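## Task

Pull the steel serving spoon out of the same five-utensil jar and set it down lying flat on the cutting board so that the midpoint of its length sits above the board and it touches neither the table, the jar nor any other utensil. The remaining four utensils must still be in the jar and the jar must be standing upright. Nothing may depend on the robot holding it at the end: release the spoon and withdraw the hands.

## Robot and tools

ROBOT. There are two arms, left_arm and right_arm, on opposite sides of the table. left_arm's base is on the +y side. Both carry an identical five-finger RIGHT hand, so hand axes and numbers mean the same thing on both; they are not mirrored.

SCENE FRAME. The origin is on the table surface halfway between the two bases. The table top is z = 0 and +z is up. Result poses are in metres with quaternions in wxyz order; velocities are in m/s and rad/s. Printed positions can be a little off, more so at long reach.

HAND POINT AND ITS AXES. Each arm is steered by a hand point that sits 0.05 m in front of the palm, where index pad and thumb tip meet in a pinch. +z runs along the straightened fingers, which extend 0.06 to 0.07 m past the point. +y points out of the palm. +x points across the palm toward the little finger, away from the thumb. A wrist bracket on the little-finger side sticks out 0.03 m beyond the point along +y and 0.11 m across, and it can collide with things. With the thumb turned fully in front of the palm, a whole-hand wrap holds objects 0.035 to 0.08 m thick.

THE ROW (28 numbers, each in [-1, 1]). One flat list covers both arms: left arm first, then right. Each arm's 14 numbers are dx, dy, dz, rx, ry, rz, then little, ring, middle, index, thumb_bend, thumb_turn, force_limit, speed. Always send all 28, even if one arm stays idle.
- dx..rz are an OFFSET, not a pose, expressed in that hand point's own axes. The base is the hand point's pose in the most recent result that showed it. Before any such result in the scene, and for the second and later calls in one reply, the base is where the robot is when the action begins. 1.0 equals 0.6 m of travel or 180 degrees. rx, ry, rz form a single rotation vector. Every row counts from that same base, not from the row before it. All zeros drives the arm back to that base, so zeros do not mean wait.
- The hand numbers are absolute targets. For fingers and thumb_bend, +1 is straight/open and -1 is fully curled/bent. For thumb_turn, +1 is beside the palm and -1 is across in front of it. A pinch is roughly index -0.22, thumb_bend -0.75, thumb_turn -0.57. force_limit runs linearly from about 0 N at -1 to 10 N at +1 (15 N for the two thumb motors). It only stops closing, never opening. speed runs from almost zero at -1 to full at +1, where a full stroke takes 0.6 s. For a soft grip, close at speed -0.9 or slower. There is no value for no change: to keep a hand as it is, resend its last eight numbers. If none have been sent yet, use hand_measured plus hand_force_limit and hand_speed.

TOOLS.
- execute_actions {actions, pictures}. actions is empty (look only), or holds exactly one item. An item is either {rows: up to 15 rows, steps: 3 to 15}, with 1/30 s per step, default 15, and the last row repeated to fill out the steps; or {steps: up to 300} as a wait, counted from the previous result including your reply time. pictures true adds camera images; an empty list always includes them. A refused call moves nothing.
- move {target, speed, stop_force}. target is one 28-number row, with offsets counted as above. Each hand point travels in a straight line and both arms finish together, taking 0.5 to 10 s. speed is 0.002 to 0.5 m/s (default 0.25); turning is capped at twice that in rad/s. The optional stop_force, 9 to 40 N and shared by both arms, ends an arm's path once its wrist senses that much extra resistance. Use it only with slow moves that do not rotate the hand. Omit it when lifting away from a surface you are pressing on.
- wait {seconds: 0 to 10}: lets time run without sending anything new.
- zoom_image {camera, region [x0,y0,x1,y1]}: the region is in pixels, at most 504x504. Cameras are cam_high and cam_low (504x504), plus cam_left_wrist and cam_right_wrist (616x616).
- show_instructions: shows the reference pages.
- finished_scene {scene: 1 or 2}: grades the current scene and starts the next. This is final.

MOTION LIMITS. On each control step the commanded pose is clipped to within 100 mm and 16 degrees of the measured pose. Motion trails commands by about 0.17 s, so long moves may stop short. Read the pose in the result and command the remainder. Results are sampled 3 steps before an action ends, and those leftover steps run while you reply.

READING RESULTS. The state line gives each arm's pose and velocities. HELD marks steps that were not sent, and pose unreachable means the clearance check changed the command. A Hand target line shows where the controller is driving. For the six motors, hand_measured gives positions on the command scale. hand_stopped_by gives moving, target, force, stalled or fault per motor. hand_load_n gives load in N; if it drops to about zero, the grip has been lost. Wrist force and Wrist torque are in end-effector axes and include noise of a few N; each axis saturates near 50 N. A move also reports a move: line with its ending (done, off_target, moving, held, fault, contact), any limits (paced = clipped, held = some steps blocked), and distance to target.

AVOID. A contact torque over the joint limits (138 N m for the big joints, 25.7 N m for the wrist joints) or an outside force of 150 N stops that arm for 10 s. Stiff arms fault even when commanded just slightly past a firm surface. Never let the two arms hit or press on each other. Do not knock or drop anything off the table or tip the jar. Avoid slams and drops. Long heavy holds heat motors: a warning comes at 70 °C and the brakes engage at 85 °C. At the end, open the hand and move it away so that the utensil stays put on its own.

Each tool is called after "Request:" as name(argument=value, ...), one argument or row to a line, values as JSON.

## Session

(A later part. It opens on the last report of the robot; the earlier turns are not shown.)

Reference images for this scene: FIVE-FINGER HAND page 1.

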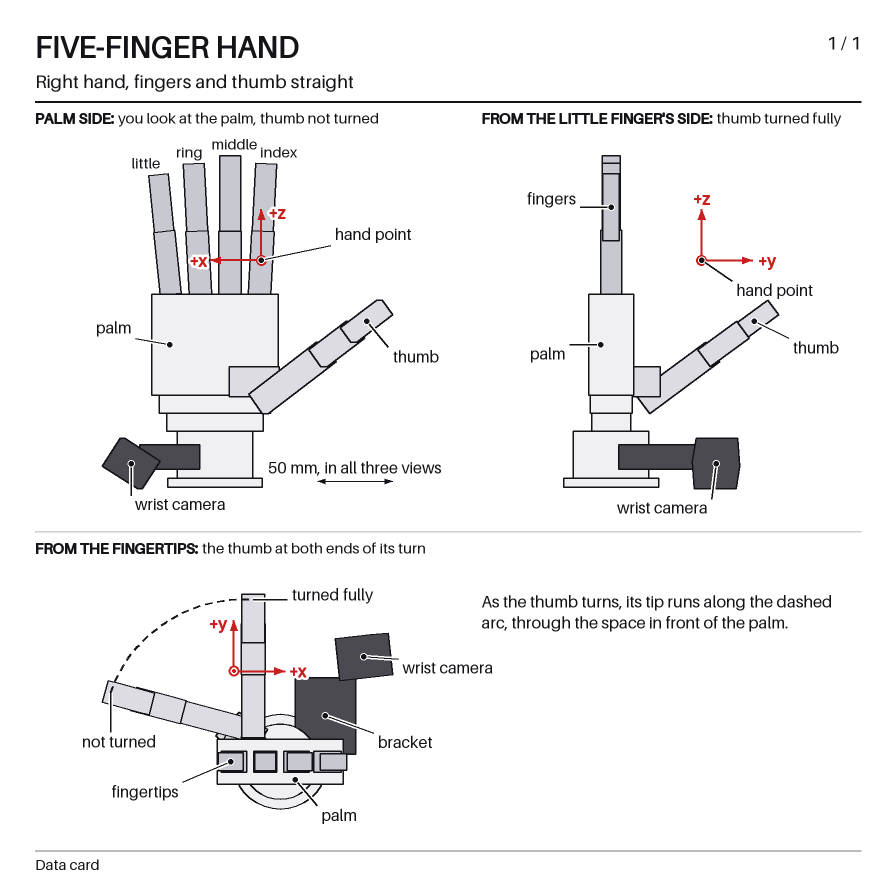

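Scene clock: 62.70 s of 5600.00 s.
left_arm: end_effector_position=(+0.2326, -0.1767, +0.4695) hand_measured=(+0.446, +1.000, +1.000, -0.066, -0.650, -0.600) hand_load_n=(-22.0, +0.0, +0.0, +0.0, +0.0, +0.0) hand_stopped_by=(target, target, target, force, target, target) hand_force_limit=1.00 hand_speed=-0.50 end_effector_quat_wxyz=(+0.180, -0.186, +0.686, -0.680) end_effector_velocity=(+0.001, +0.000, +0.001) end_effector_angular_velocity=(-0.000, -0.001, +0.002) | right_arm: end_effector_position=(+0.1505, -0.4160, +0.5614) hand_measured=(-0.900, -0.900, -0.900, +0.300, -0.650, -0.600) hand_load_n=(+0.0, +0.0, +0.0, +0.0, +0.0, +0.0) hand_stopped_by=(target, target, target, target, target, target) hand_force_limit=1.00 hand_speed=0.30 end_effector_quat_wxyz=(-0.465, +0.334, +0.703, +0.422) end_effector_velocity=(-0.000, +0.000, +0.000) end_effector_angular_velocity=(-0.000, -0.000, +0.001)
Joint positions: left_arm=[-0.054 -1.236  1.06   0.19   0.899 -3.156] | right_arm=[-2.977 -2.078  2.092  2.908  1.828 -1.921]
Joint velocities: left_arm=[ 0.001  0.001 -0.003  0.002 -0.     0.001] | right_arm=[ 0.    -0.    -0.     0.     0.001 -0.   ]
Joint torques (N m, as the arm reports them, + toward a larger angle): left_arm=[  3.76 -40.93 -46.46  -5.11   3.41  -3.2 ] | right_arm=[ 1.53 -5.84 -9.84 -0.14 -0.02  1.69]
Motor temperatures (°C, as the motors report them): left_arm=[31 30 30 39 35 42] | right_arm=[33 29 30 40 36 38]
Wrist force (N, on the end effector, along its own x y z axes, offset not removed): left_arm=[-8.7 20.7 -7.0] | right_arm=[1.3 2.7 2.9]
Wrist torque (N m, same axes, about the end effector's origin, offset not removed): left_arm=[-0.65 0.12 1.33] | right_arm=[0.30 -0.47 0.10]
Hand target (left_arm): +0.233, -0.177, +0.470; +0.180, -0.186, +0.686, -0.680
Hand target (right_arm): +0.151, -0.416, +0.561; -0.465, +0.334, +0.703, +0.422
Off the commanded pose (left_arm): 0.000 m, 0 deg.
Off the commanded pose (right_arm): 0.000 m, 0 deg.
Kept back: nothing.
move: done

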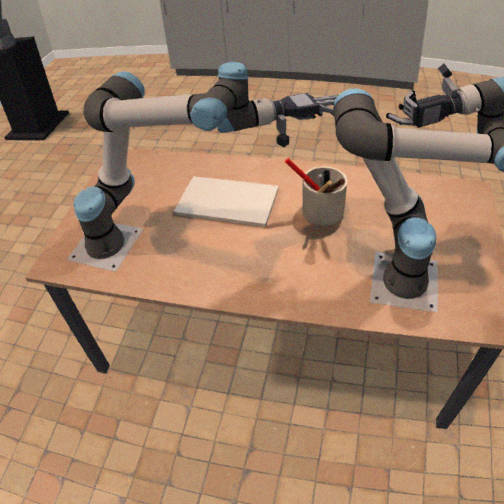

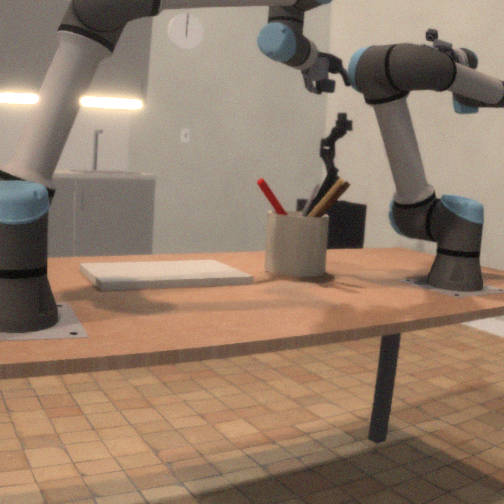

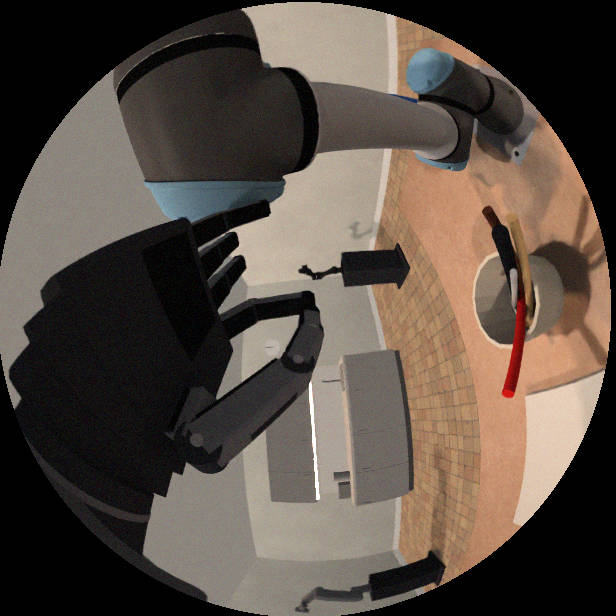

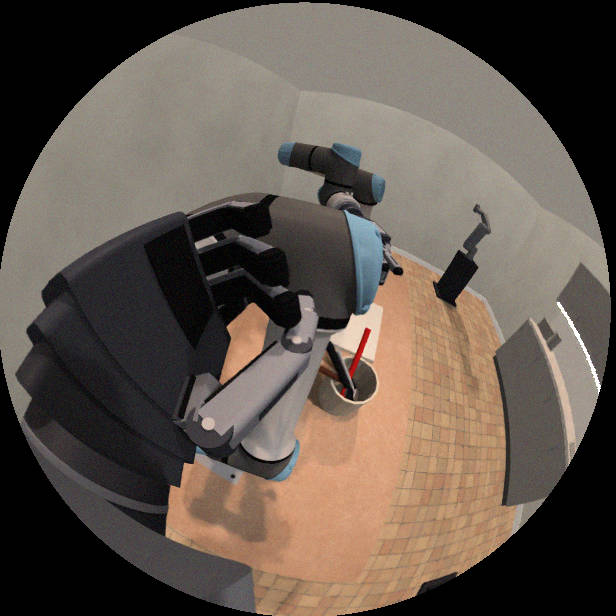

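Request:
move(
  target=[0.05,0.15,-0.12,0,0,0, 0.9,1,1,0.4,-0.65,-0.6,1,0.3, 0,0,0,0,0,0,-0.9,-0.9,-0.9,0.3,-0.65,-0.6,1,0.3],
  speed=0.08,
)

Request:
zoom_image(
  camera="cam_low",
  region=[230,110,380,290],
)

Request:
zoom_image(
  camera="cam_high",
  region=[250,110,400,240],
)

Scene clock: 64.93 s of 5600.00 s.
left_arm: end_effector_position=(+0.1698, -0.1290, +0.3807) hand_measured=(+0.900, +1.000, +1.000, +0.400, -0.650, -0.600) hand_load_n=(+0.0, +0.0, +0.0, +0.0, +0.0, +0.0) hand_stopped_by=(target, target, target, target, target, target) hand_force_limit=1.00 hand_speed=0.30 end_effector_quat_wxyz=(+0.180, -0.187, +0.686, -0.680) end_effector_velocity=(-0.002, +0.001, -0.001) end_effector_angular_velocity=(-0.003, -0.001, -0.000) | right_arm: end_effector_position=(+0.1505, -0.4160, +0.5614) hand_measured=(-0.900, -0.900, -0.900, +0.300, -0.650, -0.600) hand_load_n=(+0.0, +0.0, +0.0, +0.0, +0.0, +0.0) hand_stopped_by=(target, target, target, target, target, target) hand_force_limit=1.00 hand_speed=0.30 end_effector_quat_wxyz=(-0.465, +0.334, +0.703, +0.422) end_effector_velocity=(+0.000, -0.000, -0.000) end_effector_angular_velocity=(-0.000, +0.000, -0.002)
Joint positions: left_arm=[-0.197 -1.373  1.464 -0.074  0.755 -3.16 ] | right_arm=[-2.977 -2.078  2.092  2.908  1.828 -1.921]
Joint velocities: left_arm=[-0.005 -0.004  0.01  -0.01  -0.004  0.003] | right_arm=[-0.001 -0.     0.    -0.    -0.001  0.   ]
Joint torques (N m, as the arm reports them, + toward a larger angle): left_arm=[ -6.87 -44.83 -16.    -3.35  -2.19   2.52] | right_arm=[  0.64  -5.9  -10.5   -0.04   0.14   1.69]
Motor temperatures (°C, as the motors report them): left_arm=[31 30 30 39 35 42] | right_arm=[33 29 30 40 36 38]
Wrist force (N, on the end effector, along its own x y z axes, offset not removed): left_arm=[0.9 -2.2 0.7] | right_arm=[0.6 3.1 1.2]
Wrist torque (N m, same axes, about the end effector's origin, offset not removed): left_arm=[-0.40 -0.35 0.11] | right_arm=[0.51 -0.25 0.11]
Hand target (left_arm): +0.170, -0.129, +0.380; +0.180, -0.187, +0.686, -0.680
Hand target (right_arm): +0.151, -0.416, +0.561; -0.465, +0.334, +0.703, +0.422
Off the commanded pose (left_arm): 0.000 m, 0 deg.
Off the commanded pose (right_arm): 0.000 m, 0 deg.
Kept back: nothing.
move: done

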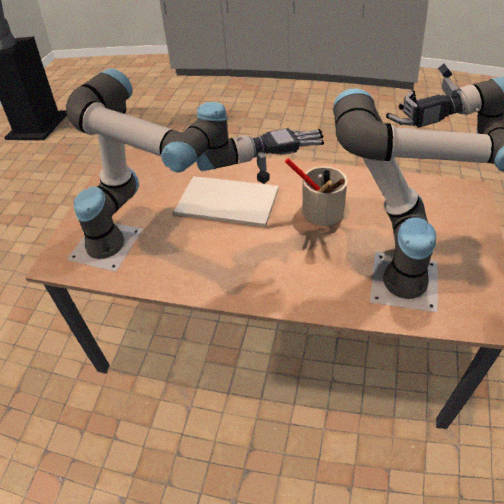

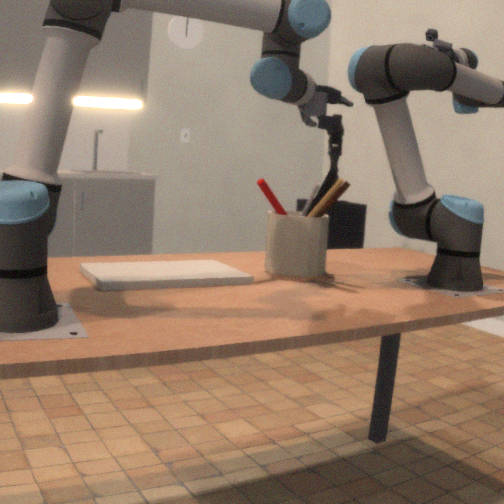

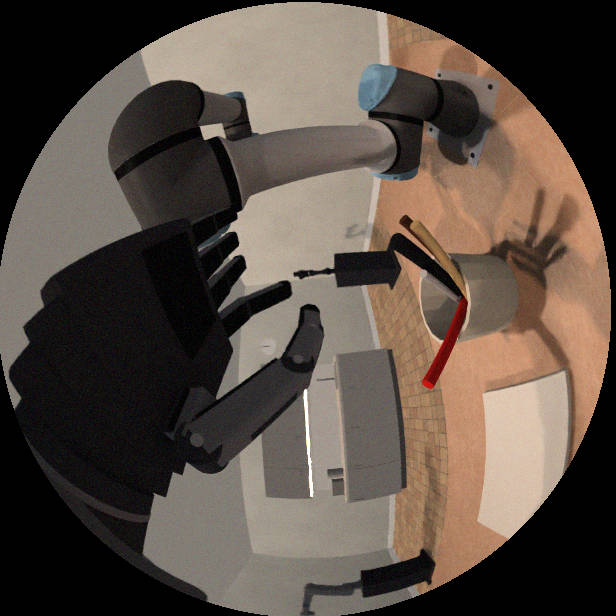

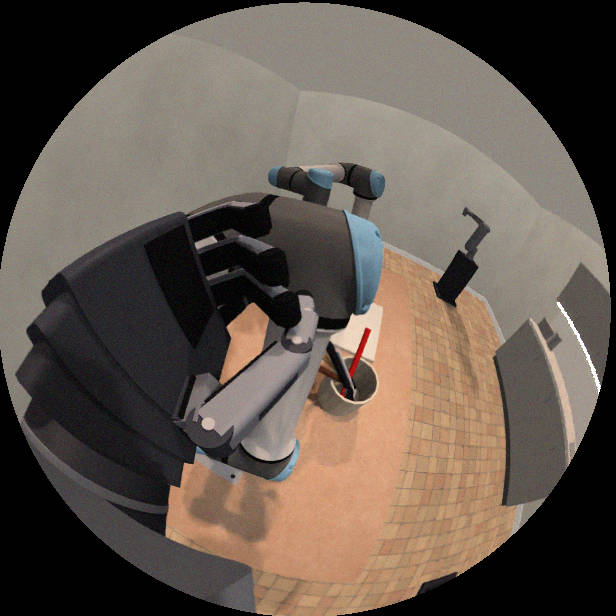

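Region (230, 110, 380, 290) of cam_low's 504x504 image, scaled by 2.800, with more detail than that image has.

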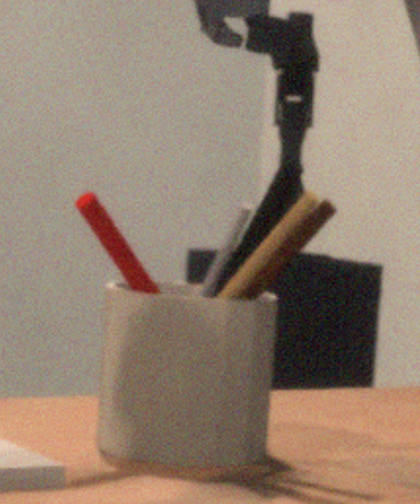

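Region (250, 110, 400, 240) of cam_high's 504x504 image, scaled by 3.360, with more detail than that image has; it fills the top 437 rows of this view, and the rest is white.

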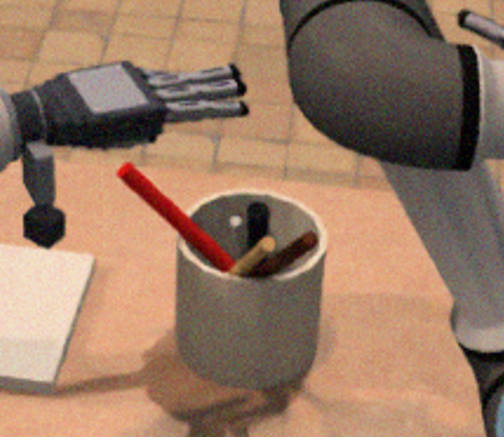

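Request:
move(
  target=[-0.01,0.083,0.083,0.26,-0.26,-0.45, 1,1,1,0.4,-0.65,-0.6,1,0.3, 0,0,0,0,0,0,-0.9,-0.9,-0.9,0.3,-0.65,-0.6,1,0.3],
  speed=0.15,
)

Scene clock: 72.37 s of 5600.00 s.
left_arm: end_effector_position=(+0.1990, -0.1691, +0.3299) hand_measured=(+1.000, +1.000, +1.000, +0.400, -0.650, -0.600) hand_load_n=(+0.0, +0.0, +0.0, +0.0, +0.0, +0.0) hand_stopped_by=(target, target, target, target, target, target) hand_force_limit=1.00 hand_speed=0.30 end_effector_quat_wxyz=(+0.002, -0.711, +0.002, -0.703) end_effector_velocity=(+0.000, -0.000, +0.001) end_effector_angular_velocity=(+0.004, +0.015, +0.006) | right_arm: end_effector_position=(+0.1505, -0.4160, +0.5614) hand_measured=(-0.900, -0.900, -0.900, +0.300, -0.650, -0.600) hand_load_n=(+0.0, +0.0, +0.0, +0.0, +0.0, +0.0) hand_stopped_by=(target, target, target, target, target, target) hand_force_limit=1.00 hand_speed=0.30 end_effector_quat_wxyz=(-0.465, +0.334, +0.703, +0.422) end_effector_velocity=(-0.000, +0.000, -0.000) end_effector_angular_velocity=(-0.001, +0.000, +0.001)
Joint positions: left_arm=[-0.219 -0.726  1.205 -3.655  0.313 -1.532] | right_arm=[-2.977 -2.078  2.092  2.908  1.828 -1.921]
Joint velocities: left_arm=[ 0.001  0.009 -0.033 -0.026  0.005  0.052] | right_arm=[ 0.001 -0.001  0.    -0.     0.     0.   ]
Joint torques (N m, as the arm reports them, + toward a larger angle): left_arm=[  7.02 -42.15 -27.55  -2.21   2.6    2.71] | right_arm=[ 0.76 -6.19 -9.68 -0.13  0.14  1.55]
Motor temperatures (°C, as the motors report them): left_arm=[31 30 30 39 35 42] | right_arm=[33 29 30 40 36 38]
Wrist force (N, on the end effector, along its own x y z axes, offset not removed): left_arm=[0.4 0.5 0.5] | right_arm=[1.0 0.5 2.2]
Wrist torque (N m, same axes, about the end effector's origin, offset not removed): left_arm=[0.10 -0.24 0.09] | right_arm=[0.08 -0.36 -0.01]
Hand target (left_arm): +0.199, -0.169, +0.330; -0.002, +0.712, -0.002, +0.703
Hand target (right_arm): +0.151, -0.416, +0.561; -0.465, +0.334, +0.703, +0.422
Off the commanded pose (left_arm): 0.001 m, 0 deg.
Off the commanded pose (right_arm): 0.000 m, 0 deg.
Kept back: nothing.
move: done

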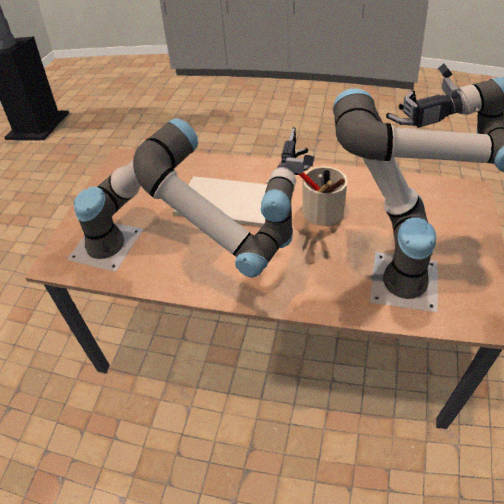

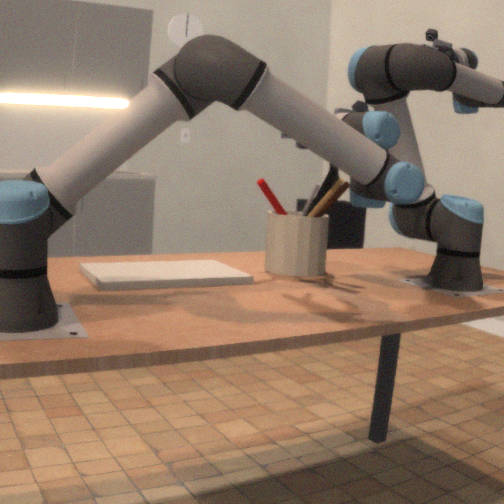

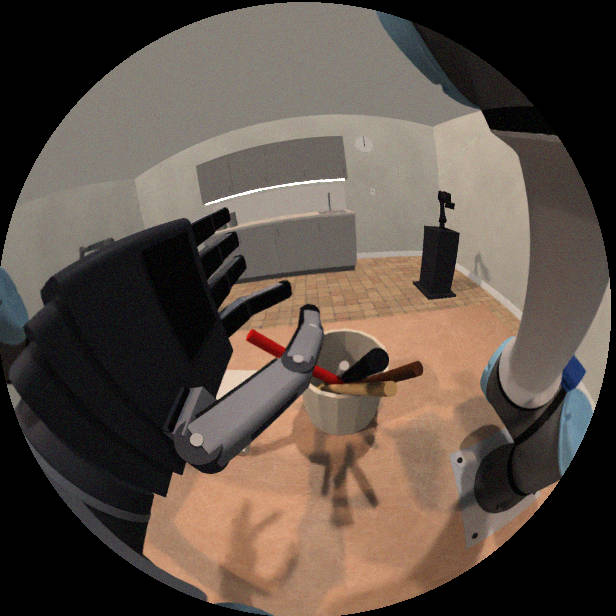

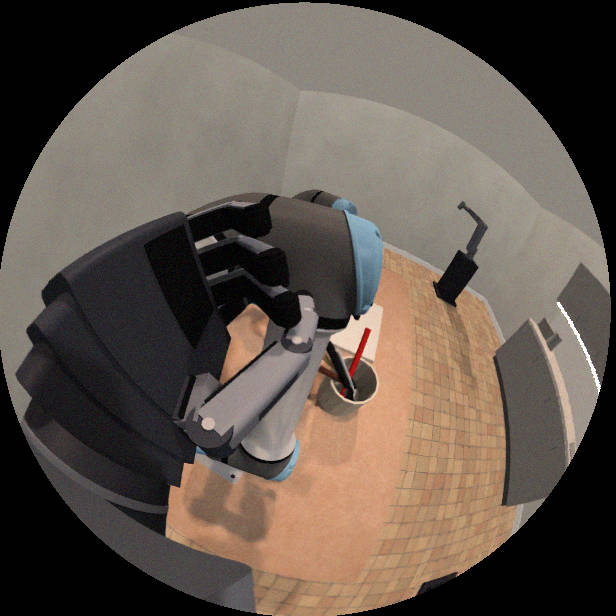

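Request:
move(
  target=[-0.1,0.027,0.04,0,0,0, 1,1,1,0.4,-0.65,-0.6,1,0.3, 0,0,0,0,0,0,-0.9,-0.9,-0.9,0.3,-0.65,-0.6,1,0.3],
  speed=0.04,
  stop_force=9,
)

Request:
zoom_image(
  camera="cam_high",
  region=[230,100,400,250],
)

Scene clock: 74.70 s of 5600.00 s.
left_arm: end_effector_position=(+0.2223, -0.1848, +0.2698) hand_measured=(+1.000, +1.000, +1.000, +0.400, -0.650, -0.600) hand_load_n=(+0.0, +0.0, +0.0, +0.0, +0.0, +0.0) hand_stopped_by=(target, target, target, target, target, target) hand_force_limit=1.00 hand_speed=0.30 end_effector_quat_wxyz=(+0.002, -0.711, +0.002, -0.703) end_effector_velocity=(-0.000, -0.001, -0.002) end_effector_angular_velocity=(+0.001, -0.000, -0.002) | right_arm: end_effector_position=(+0.1505, -0.4160, +0.5614) hand_measured=(-0.900, -0.900, -0.900, +0.300, -0.650, -0.600) hand_load_n=(+0.0, +0.0, +0.0, +0.0, +0.0, +0.0) hand_stopped_by=(target, target, target, target, target, target) hand_force_limit=1.00 hand_speed=0.30 end_effector_quat_wxyz=(-0.465, +0.334, +0.703, +0.422) end_effector_velocity=(+0.000, +0.001, -0.000) end_effector_angular_velocity=(-0.002, +0.000, -0.001)
Joint positions: left_arm=[-0.179 -0.62   1.171 -3.732  0.273 -1.528] | right_arm=[-2.977 -2.078  2.092  2.908  1.828 -1.921]
Joint velocities: left_arm=[ 0.     0.004 -0.002 -0.002 -0.002  0.   ] | right_arm=[-0.    -0.001 -0.     0.    -0.001  0.001]
Joint torques (N m, as the arm reports them, + toward a larger angle): left_arm=[  8.26 -44.99 -25.44  -2.21  -2.15   2.28] | right_arm=[ 0.25 -5.94 -9.26 -0.19 -0.22  1.73]
Motor temperatures (°C, as the motors report them): left_arm=[31 30 30 39 35 42] | right_arm=[33 29 30 40 36 38]
Wrist force (N, on the end effector, along its own x y z axes, offset not removed): left_arm=[-0.1 -0.7 1.1] | right_arm=[0.1 2.6 3.3]
Wrist torque (N m, same axes, about the end effector's origin, offset not removed): left_arm=[-0.13 -0.24 0.14] | right_arm=[0.34 -0.22 0.03]
Hand target (left_arm): +0.222, -0.185, +0.270; -0.002, +0.711, -0.002, +0.703
Hand target (right_arm): +0.151, -0.416, +0.561; -0.465, +0.334, +0.703, +0.422
Off the commanded pose (left_arm): 0.000 m, 0 deg.
Off the commanded pose (right_arm): 0.000 m, 0 deg.
Kept back: nothing.
move: done

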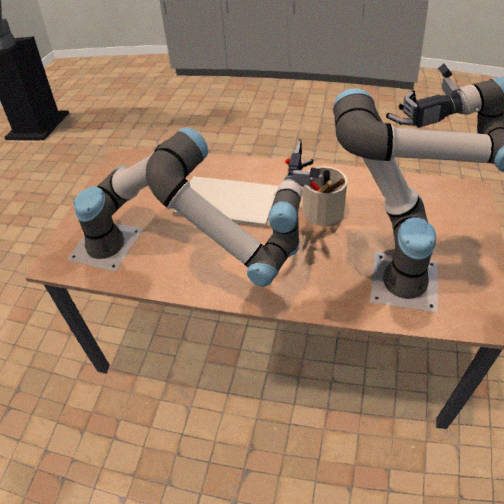

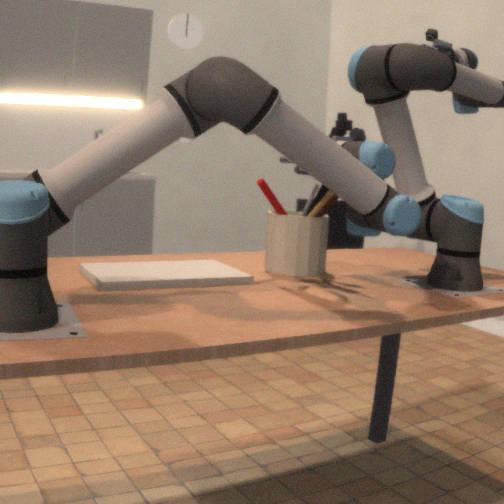

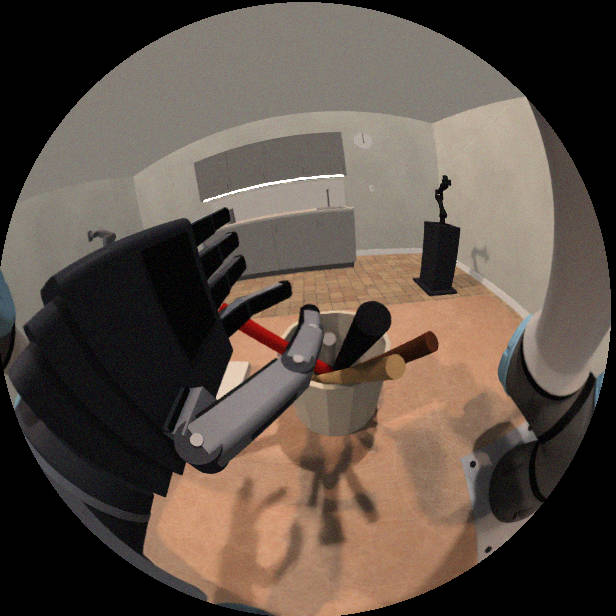

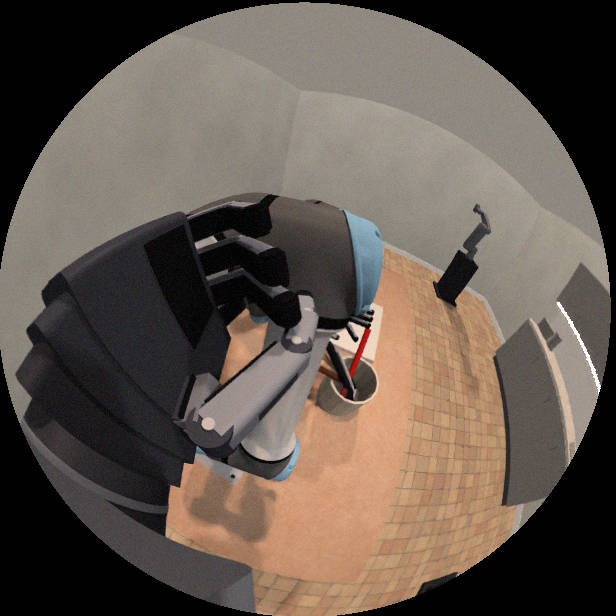

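Region (230, 100, 400, 250) of cam_high's 504x504 image, scaled by 2.965, with more detail than that image has; it fills the top 445 rows of this view, and the rest is white.

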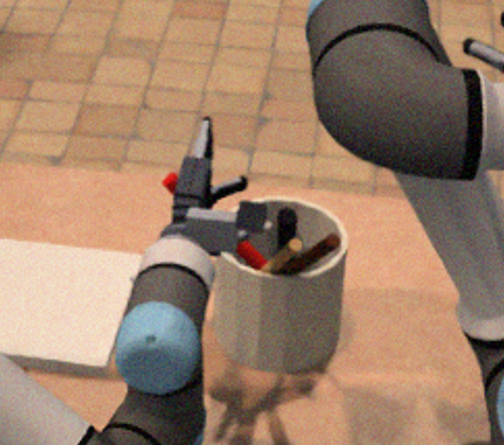

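Request:
move(
  target=[-0.07,0.012,0.005,0,0,0, 1,1,1,0.4,-0.65,-0.6,1,0.3, 0,0,0,0,0,0,-0.9,-0.9,-0.9,0.3,-0.65,-0.6,1,0.3],
  speed=0.01,
  stop_force=9,
)

Request:
zoom_image(
  camera="cam_high",
  region=[260,120,380,220],
)

Scene clock: 79.40 s of 5600.00 s.
left_arm: end_effector_position=(+0.2248, -0.1918, +0.2281) hand_measured=(+1.000, +1.000, +1.000, +0.400, -0.650, -0.600) hand_load_n=(+0.0, +0.0, +0.0, +0.0, +0.0, +0.0) hand_stopped_by=(target, target, target, target, target, target) hand_force_limit=1.00 hand_speed=0.30 end_effector_quat_wxyz=(+0.002, -0.711, +0.002, -0.703) end_effector_velocity=(+0.001, -0.001, -0.005) end_effector_angular_velocity=(+0.003, -0.001, +0.001) | right_arm: end_effector_position=(+0.1505, -0.4160, +0.5614) hand_measured=(-0.900, -0.900, -0.900, +0.300, -0.650, -0.600) hand_load_n=(+0.0, +0.0, +0.0, +0.0, +0.0, +0.0) hand_stopped_by=(target, target, target, target, target, target) hand_force_limit=1.00 hand_speed=0.30 end_effector_quat_wxyz=(-0.465, +0.334, +0.703, +0.422) end_effector_velocity=(-0.000, +0.000, -0.000) end_effector_angular_velocity=(-0.001, +0.001, +0.001)
Joint positions: left_arm=[-0.173 -0.547  1.145 -3.78   0.267 -1.527] | right_arm=[-2.977 -2.078  2.092  2.908  1.828 -1.921]
Joint velocities: left_arm=[ 0.001  0.008 -0.002 -0.004 -0.     0.   ] | right_arm=[ 0.001 -0.001  0.     0.     0.001  0.002]
Joint torques (N m, as the arm reports them, + toward a larger angle): left_arm=[  7.64 -46.17 -24.95  -2.27  -2.2    2.23] | right_arm=[ 1.09 -5.9  -9.87 -0.13  0.15  1.78]
Motor temperatures (°C, as the motors report them): left_arm=[31 30 30 39 35 42] | right_arm=[33 29 30 40 36 38]
Wrist force (N, on the end effector, along its own x y z axes, offset not removed): left_arm=[1.4 -0.9 1.1] | right_arm=[-0.1 1.9 2.8]
Wrist torque (N m, same axes, about the end effector's origin, offset not removed): left_arm=[-0.13 -0.46 0.23] | right_arm=[0.28 -0.14 -0.07]
Hand target (left_arm): +0.225, -0.192, +0.228; -0.002, +0.711, -0.002, +0.703
Hand target (right_arm): +0.151, -0.416, +0.561; -0.465, +0.334, +0.703, +0.422
Off the commanded pose (left_arm): 0.000 m, 0 deg.
Off the commanded pose (right_arm): 0.000 m, 0 deg.
Kept back: nothing.
move: done

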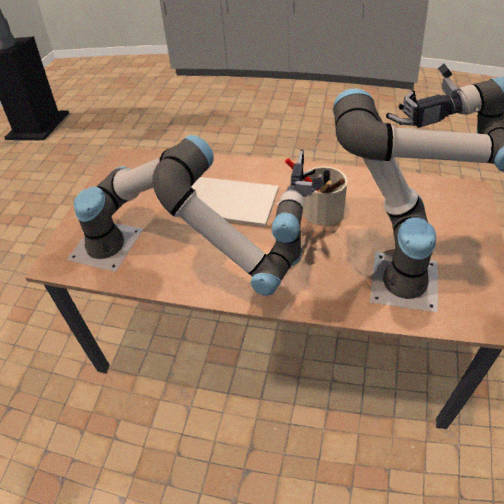

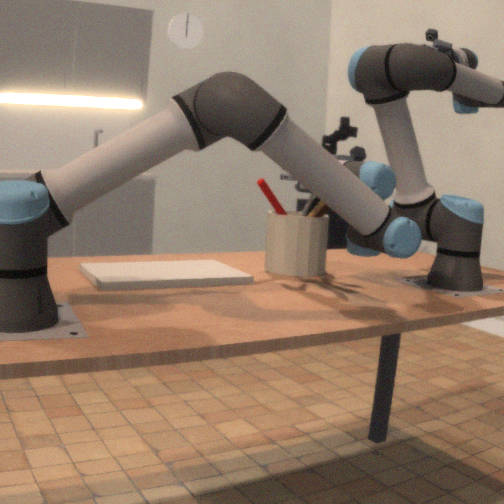

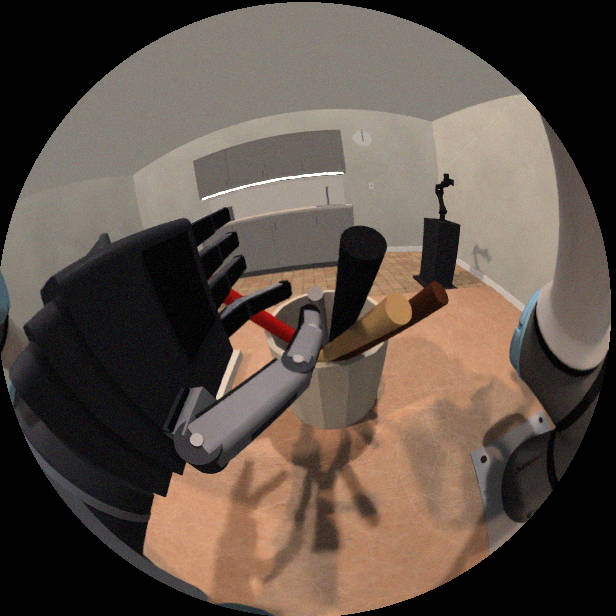

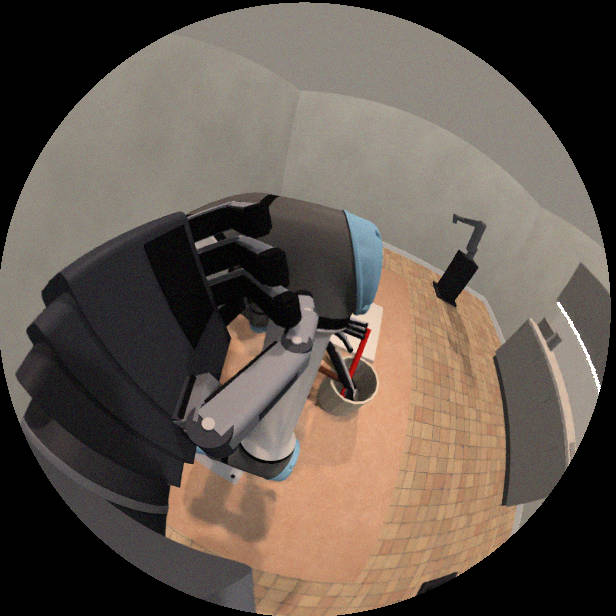

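Region (260, 120, 380, 220) of cam_high's 504x504 image, scaled by 4.200, with more detail than that image has.

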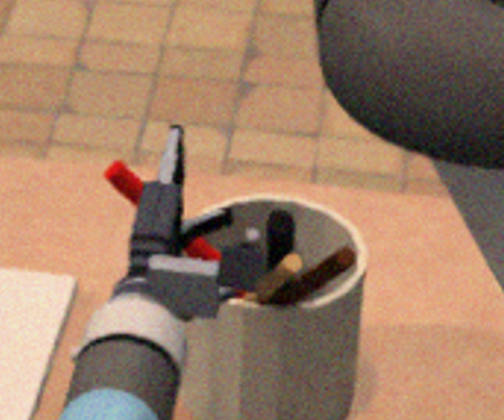

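Request:
move(
  target=[-0.03,0.006,0.05,0,0,0, 1,1,1,0.7,-0.65,-0.6,1,0.3, 0,0,0,0,0,0,-0.9,-0.9,-0.9,0.3,-0.65,-0.6,1,0.3],
  speed=0.008,
  stop_force=9,
)

Request:
zoom_image(
  camera="cam_high",
  region=[260,120,380,220],
)

Scene clock: 84.23 s of 5600.00 s.
left_arm: end_effector_position=(+0.2544, -0.1952, +0.2100) hand_measured=(+1.000, +1.000, +1.000, +0.700, -0.650, -0.600) hand_load_n=(+0.0, +0.0, +0.0, +0.0, +0.0, +0.0) hand_stopped_by=(target, target, target, target, target, target) hand_force_limit=1.00 hand_speed=0.30 end_effector_quat_wxyz=(+0.002, -0.711, +0.002, -0.703) end_effector_velocity=(+0.002, -0.000, -0.002) end_effector_angular_velocity=(-0.000, -0.000, +0.001) | right_arm: end_effector_position=(+0.1505, -0.4160, +0.5614) hand_measured=(-0.900, -0.900, -0.900, +0.300, -0.650, -0.600) hand_load_n=(+0.0, +0.0, +0.0, +0.0, +0.0, +0.0) hand_stopped_by=(target, target, target, target, target, target) hand_force_limit=1.00 hand_speed=0.30 end_effector_quat_wxyz=(-0.465, +0.334, +0.703, +0.422) end_effector_velocity=(+0.000, -0.000, -0.000) end_effector_angular_velocity=(-0.000, +0.001, -0.001)
Joint positions: left_arm=[-0.13  -0.514  1.132 -3.807  0.223 -1.52 ] | right_arm=[-2.977 -2.078  2.092  2.908  1.828 -1.921]
Joint velocities: left_arm=[ 0.003  0.004 -0.002 -0.002 -0.002 -0.   ] | right_arm=[ 0.     0.     0.    -0.    -0.001  0.002]
Joint torques (N m, as the arm reports them, + toward a larger angle): left_arm=[  8.51 -47.15 -24.75  -2.09  -2.11   2.17] | right_arm=[ 0.02 -5.27 -9.88 -0.1   0.1   1.53]
Motor temperatures (°C, as the motors report them): left_arm=[31 30 30 39 35 42] | right_arm=[33 29 30 40 36 38]
Wrist force (N, on the end effector, along its own x y z axes, offset not removed): left_arm=[-0.1 -1.0 0.3] | right_arm=[2.2 2.5 3.2]
Wrist torque (N m, same axes, about the end effector's origin, offset not removed): left_arm=[-0.14 -0.21 0.11] | right_arm=[0.35 -0.55 0.15]
Hand target (left_arm): +0.255, -0.195, +0.210; -0.002, +0.711, -0.002, +0.703
Hand target (right_arm): +0.151, -0.416, +0.561; -0.465, +0.334, +0.703, +0.422
Off the commanded pose (left_arm): 0.000 m, 0 deg.
Off the commanded pose (right_arm): 0.000 m, 0 deg.
Kept back: nothing.
move: done

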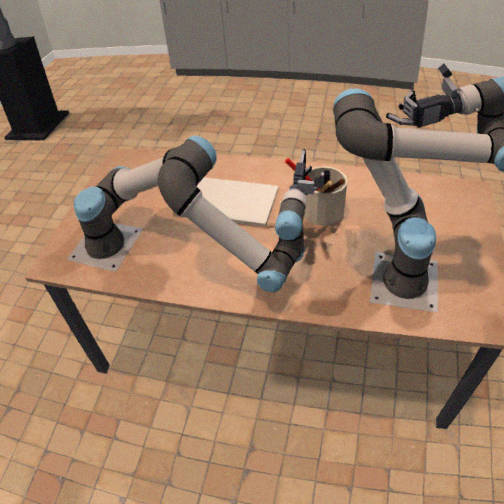

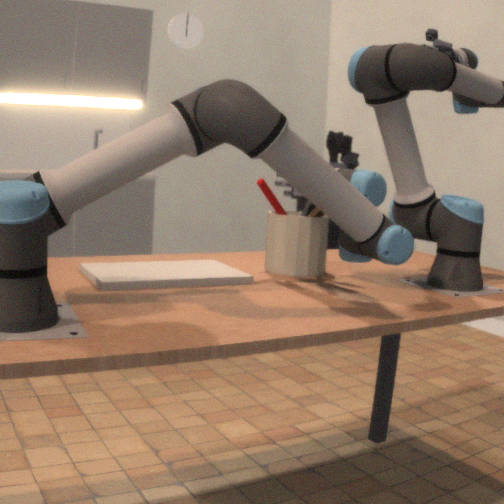

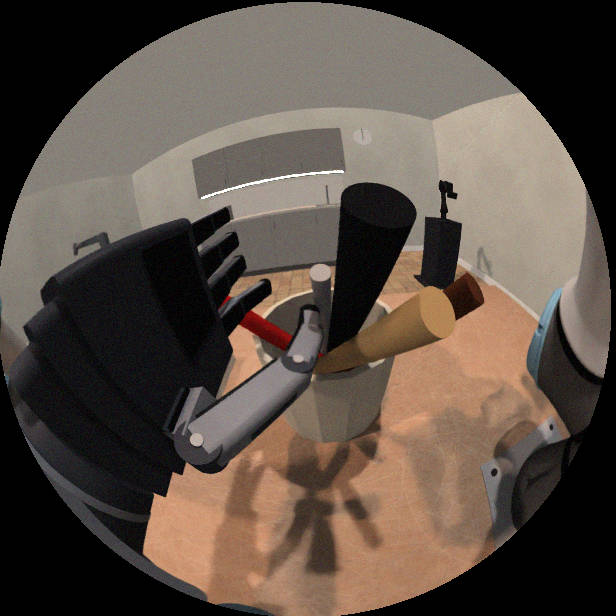

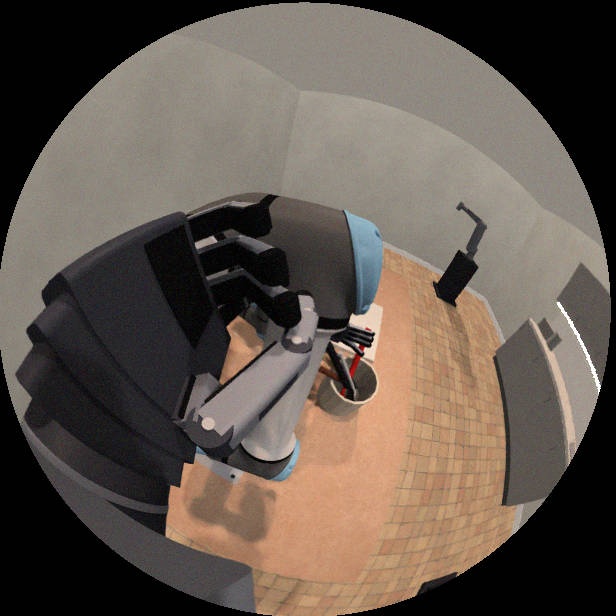

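Region (260, 120, 380, 220) of cam_high's 504x504 image, scaled by 4.200, with more detail than that image has.

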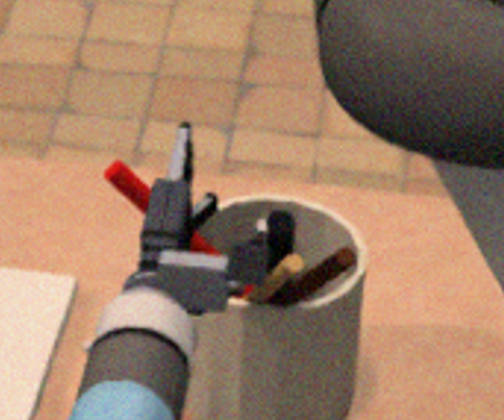

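Still ahead; continue forward.

Request:
move(
  target=[0,0.006,0.035,0,0,0, 1,1,1,0.7,-0.65,-0.6,1,0.3, 0,0,0,0,0,0,-0.9,-0.9,-0.9,0.3,-0.65,-0.6,1,0.3],
  speed=0.008,
  stop_force=9,
)

Request:
zoom_image(
  camera="cam_high",
  region=[260,120,380,220],
)

Scene clock: 87.33 s of 5600.00 s.
left_arm: end_effector_position=(+0.2751, -0.1987, +0.2098) hand_measured=(+1.000, +1.000, +1.000, +0.700, -0.650, -0.600) hand_load_n=(+0.0, +0.0, +0.0, +0.0, +0.0, +0.0) hand_stopped_by=(target, target, target, target, target, target) hand_force_limit=1.00 hand_speed=0.30 end_effector_quat_wxyz=(+0.002, -0.711, +0.002, -0.703) end_effector_velocity=(+0.003, -0.001, -0.001) end_effector_angular_velocity=(+0.001, -0.000, -0.000) | right_arm: end_effector_position=(+0.1505, -0.4160, +0.5614) hand_measured=(-0.900, -0.900, -0.900, +0.300, -0.650, -0.600) hand_load_n=(+0.0, +0.0, +0.0, +0.0, +0.0, +0.0) hand_stopped_by=(target, target, target, target, target, target) hand_force_limit=1.00 hand_speed=0.30 end_effector_quat_wxyz=(-0.465, +0.334, +0.703, +0.422) end_effector_velocity=(-0.000, +0.000, +0.000) end_effector_angular_velocity=(+0.001, -0.001, +0.001)
Joint positions: left_arm=[-0.099 -0.505  1.114 -3.804  0.193 -1.513] | right_arm=[-2.977 -2.078  2.092  2.908  1.828 -1.921]
Joint velocities: left_arm=[ 0.004  0.002 -0.002  0.001 -0.005  0.001] | right_arm=[ 0.001  0.     0.    -0.    -0.    -0.001]
Joint torques (N m, as the arm reports them, + toward a larger angle): left_arm=[  8.06 -46.8  -23.82   2.76  -1.96   1.97] | right_arm=[  0.92  -5.42 -10.09  -0.14  -0.05   1.68]
Motor temperatures (°C, as the motors report them): left_arm=[31 30 30 39 35 42] | right_arm=[33 29 30 40 36 38]
Wrist force (N, on the end effector, along its own x y z axes, offset not removed): left_arm=[-0.1 -1.8 0.9] | right_arm=[1.1 2.3 2.3]
Wrist torque (N m, same axes, about the end effector's origin, offset not removed): left_arm=[-0.28 -0.27 0.02] | right_arm=[0.32 -0.29 0.10]
Hand target (left_arm): +0.275, -0.199, +0.210; -0.002, +0.711, -0.002, +0.703
Hand target (right_arm): +0.151, -0.416, +0.561; -0.465, +0.334, +0.703, +0.422
Off the commanded pose (left_arm): 0.000 m, 0 deg.
Off the commanded pose (right_arm): 0.000 m, 0 deg.
Kept back: nothing.
move: done

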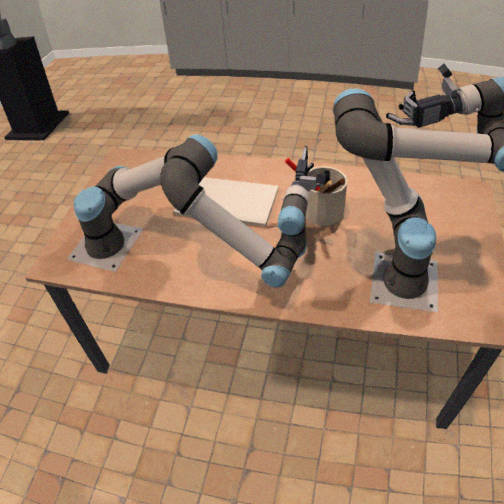

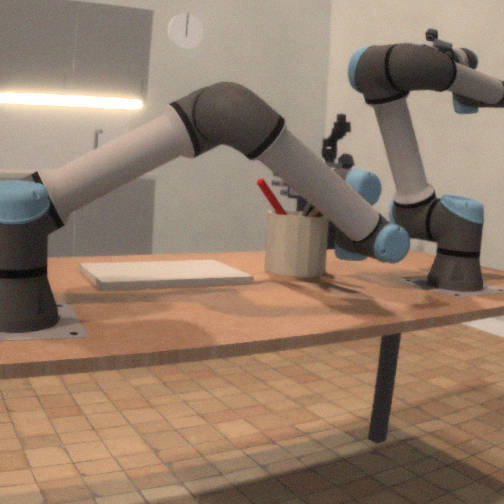

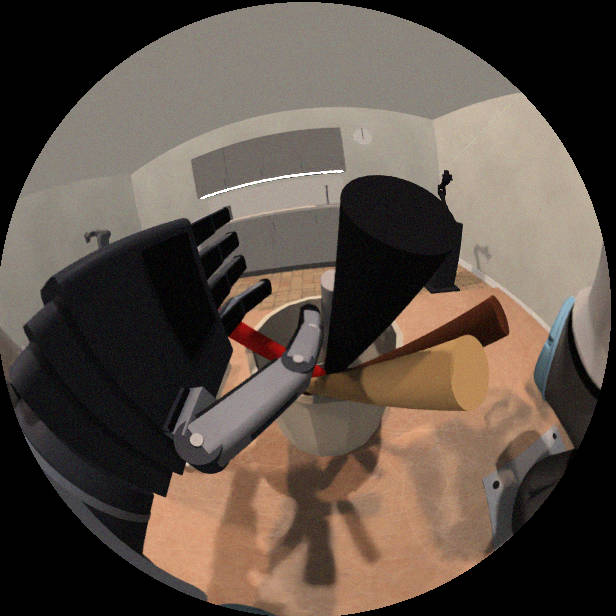

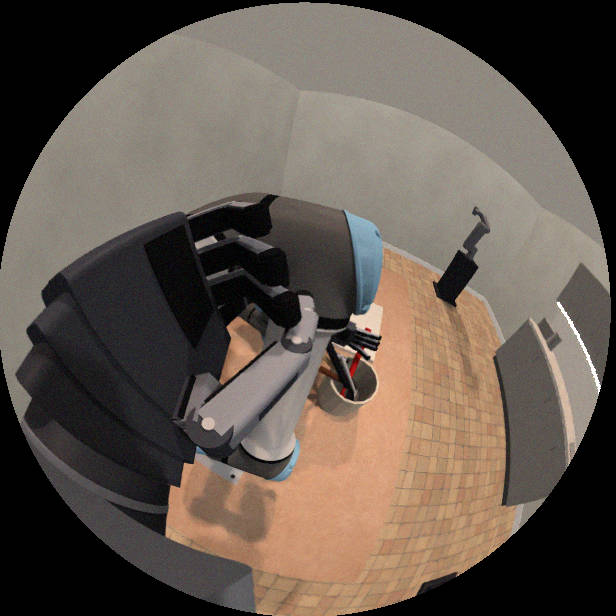

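Region (260, 120, 380, 220) of cam_high's 504x504 image, scaled by 4.200, with more detail than that image has.

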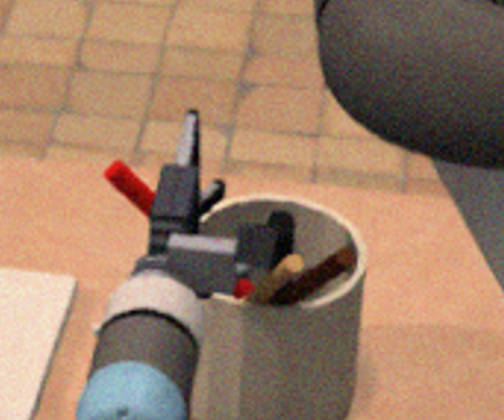

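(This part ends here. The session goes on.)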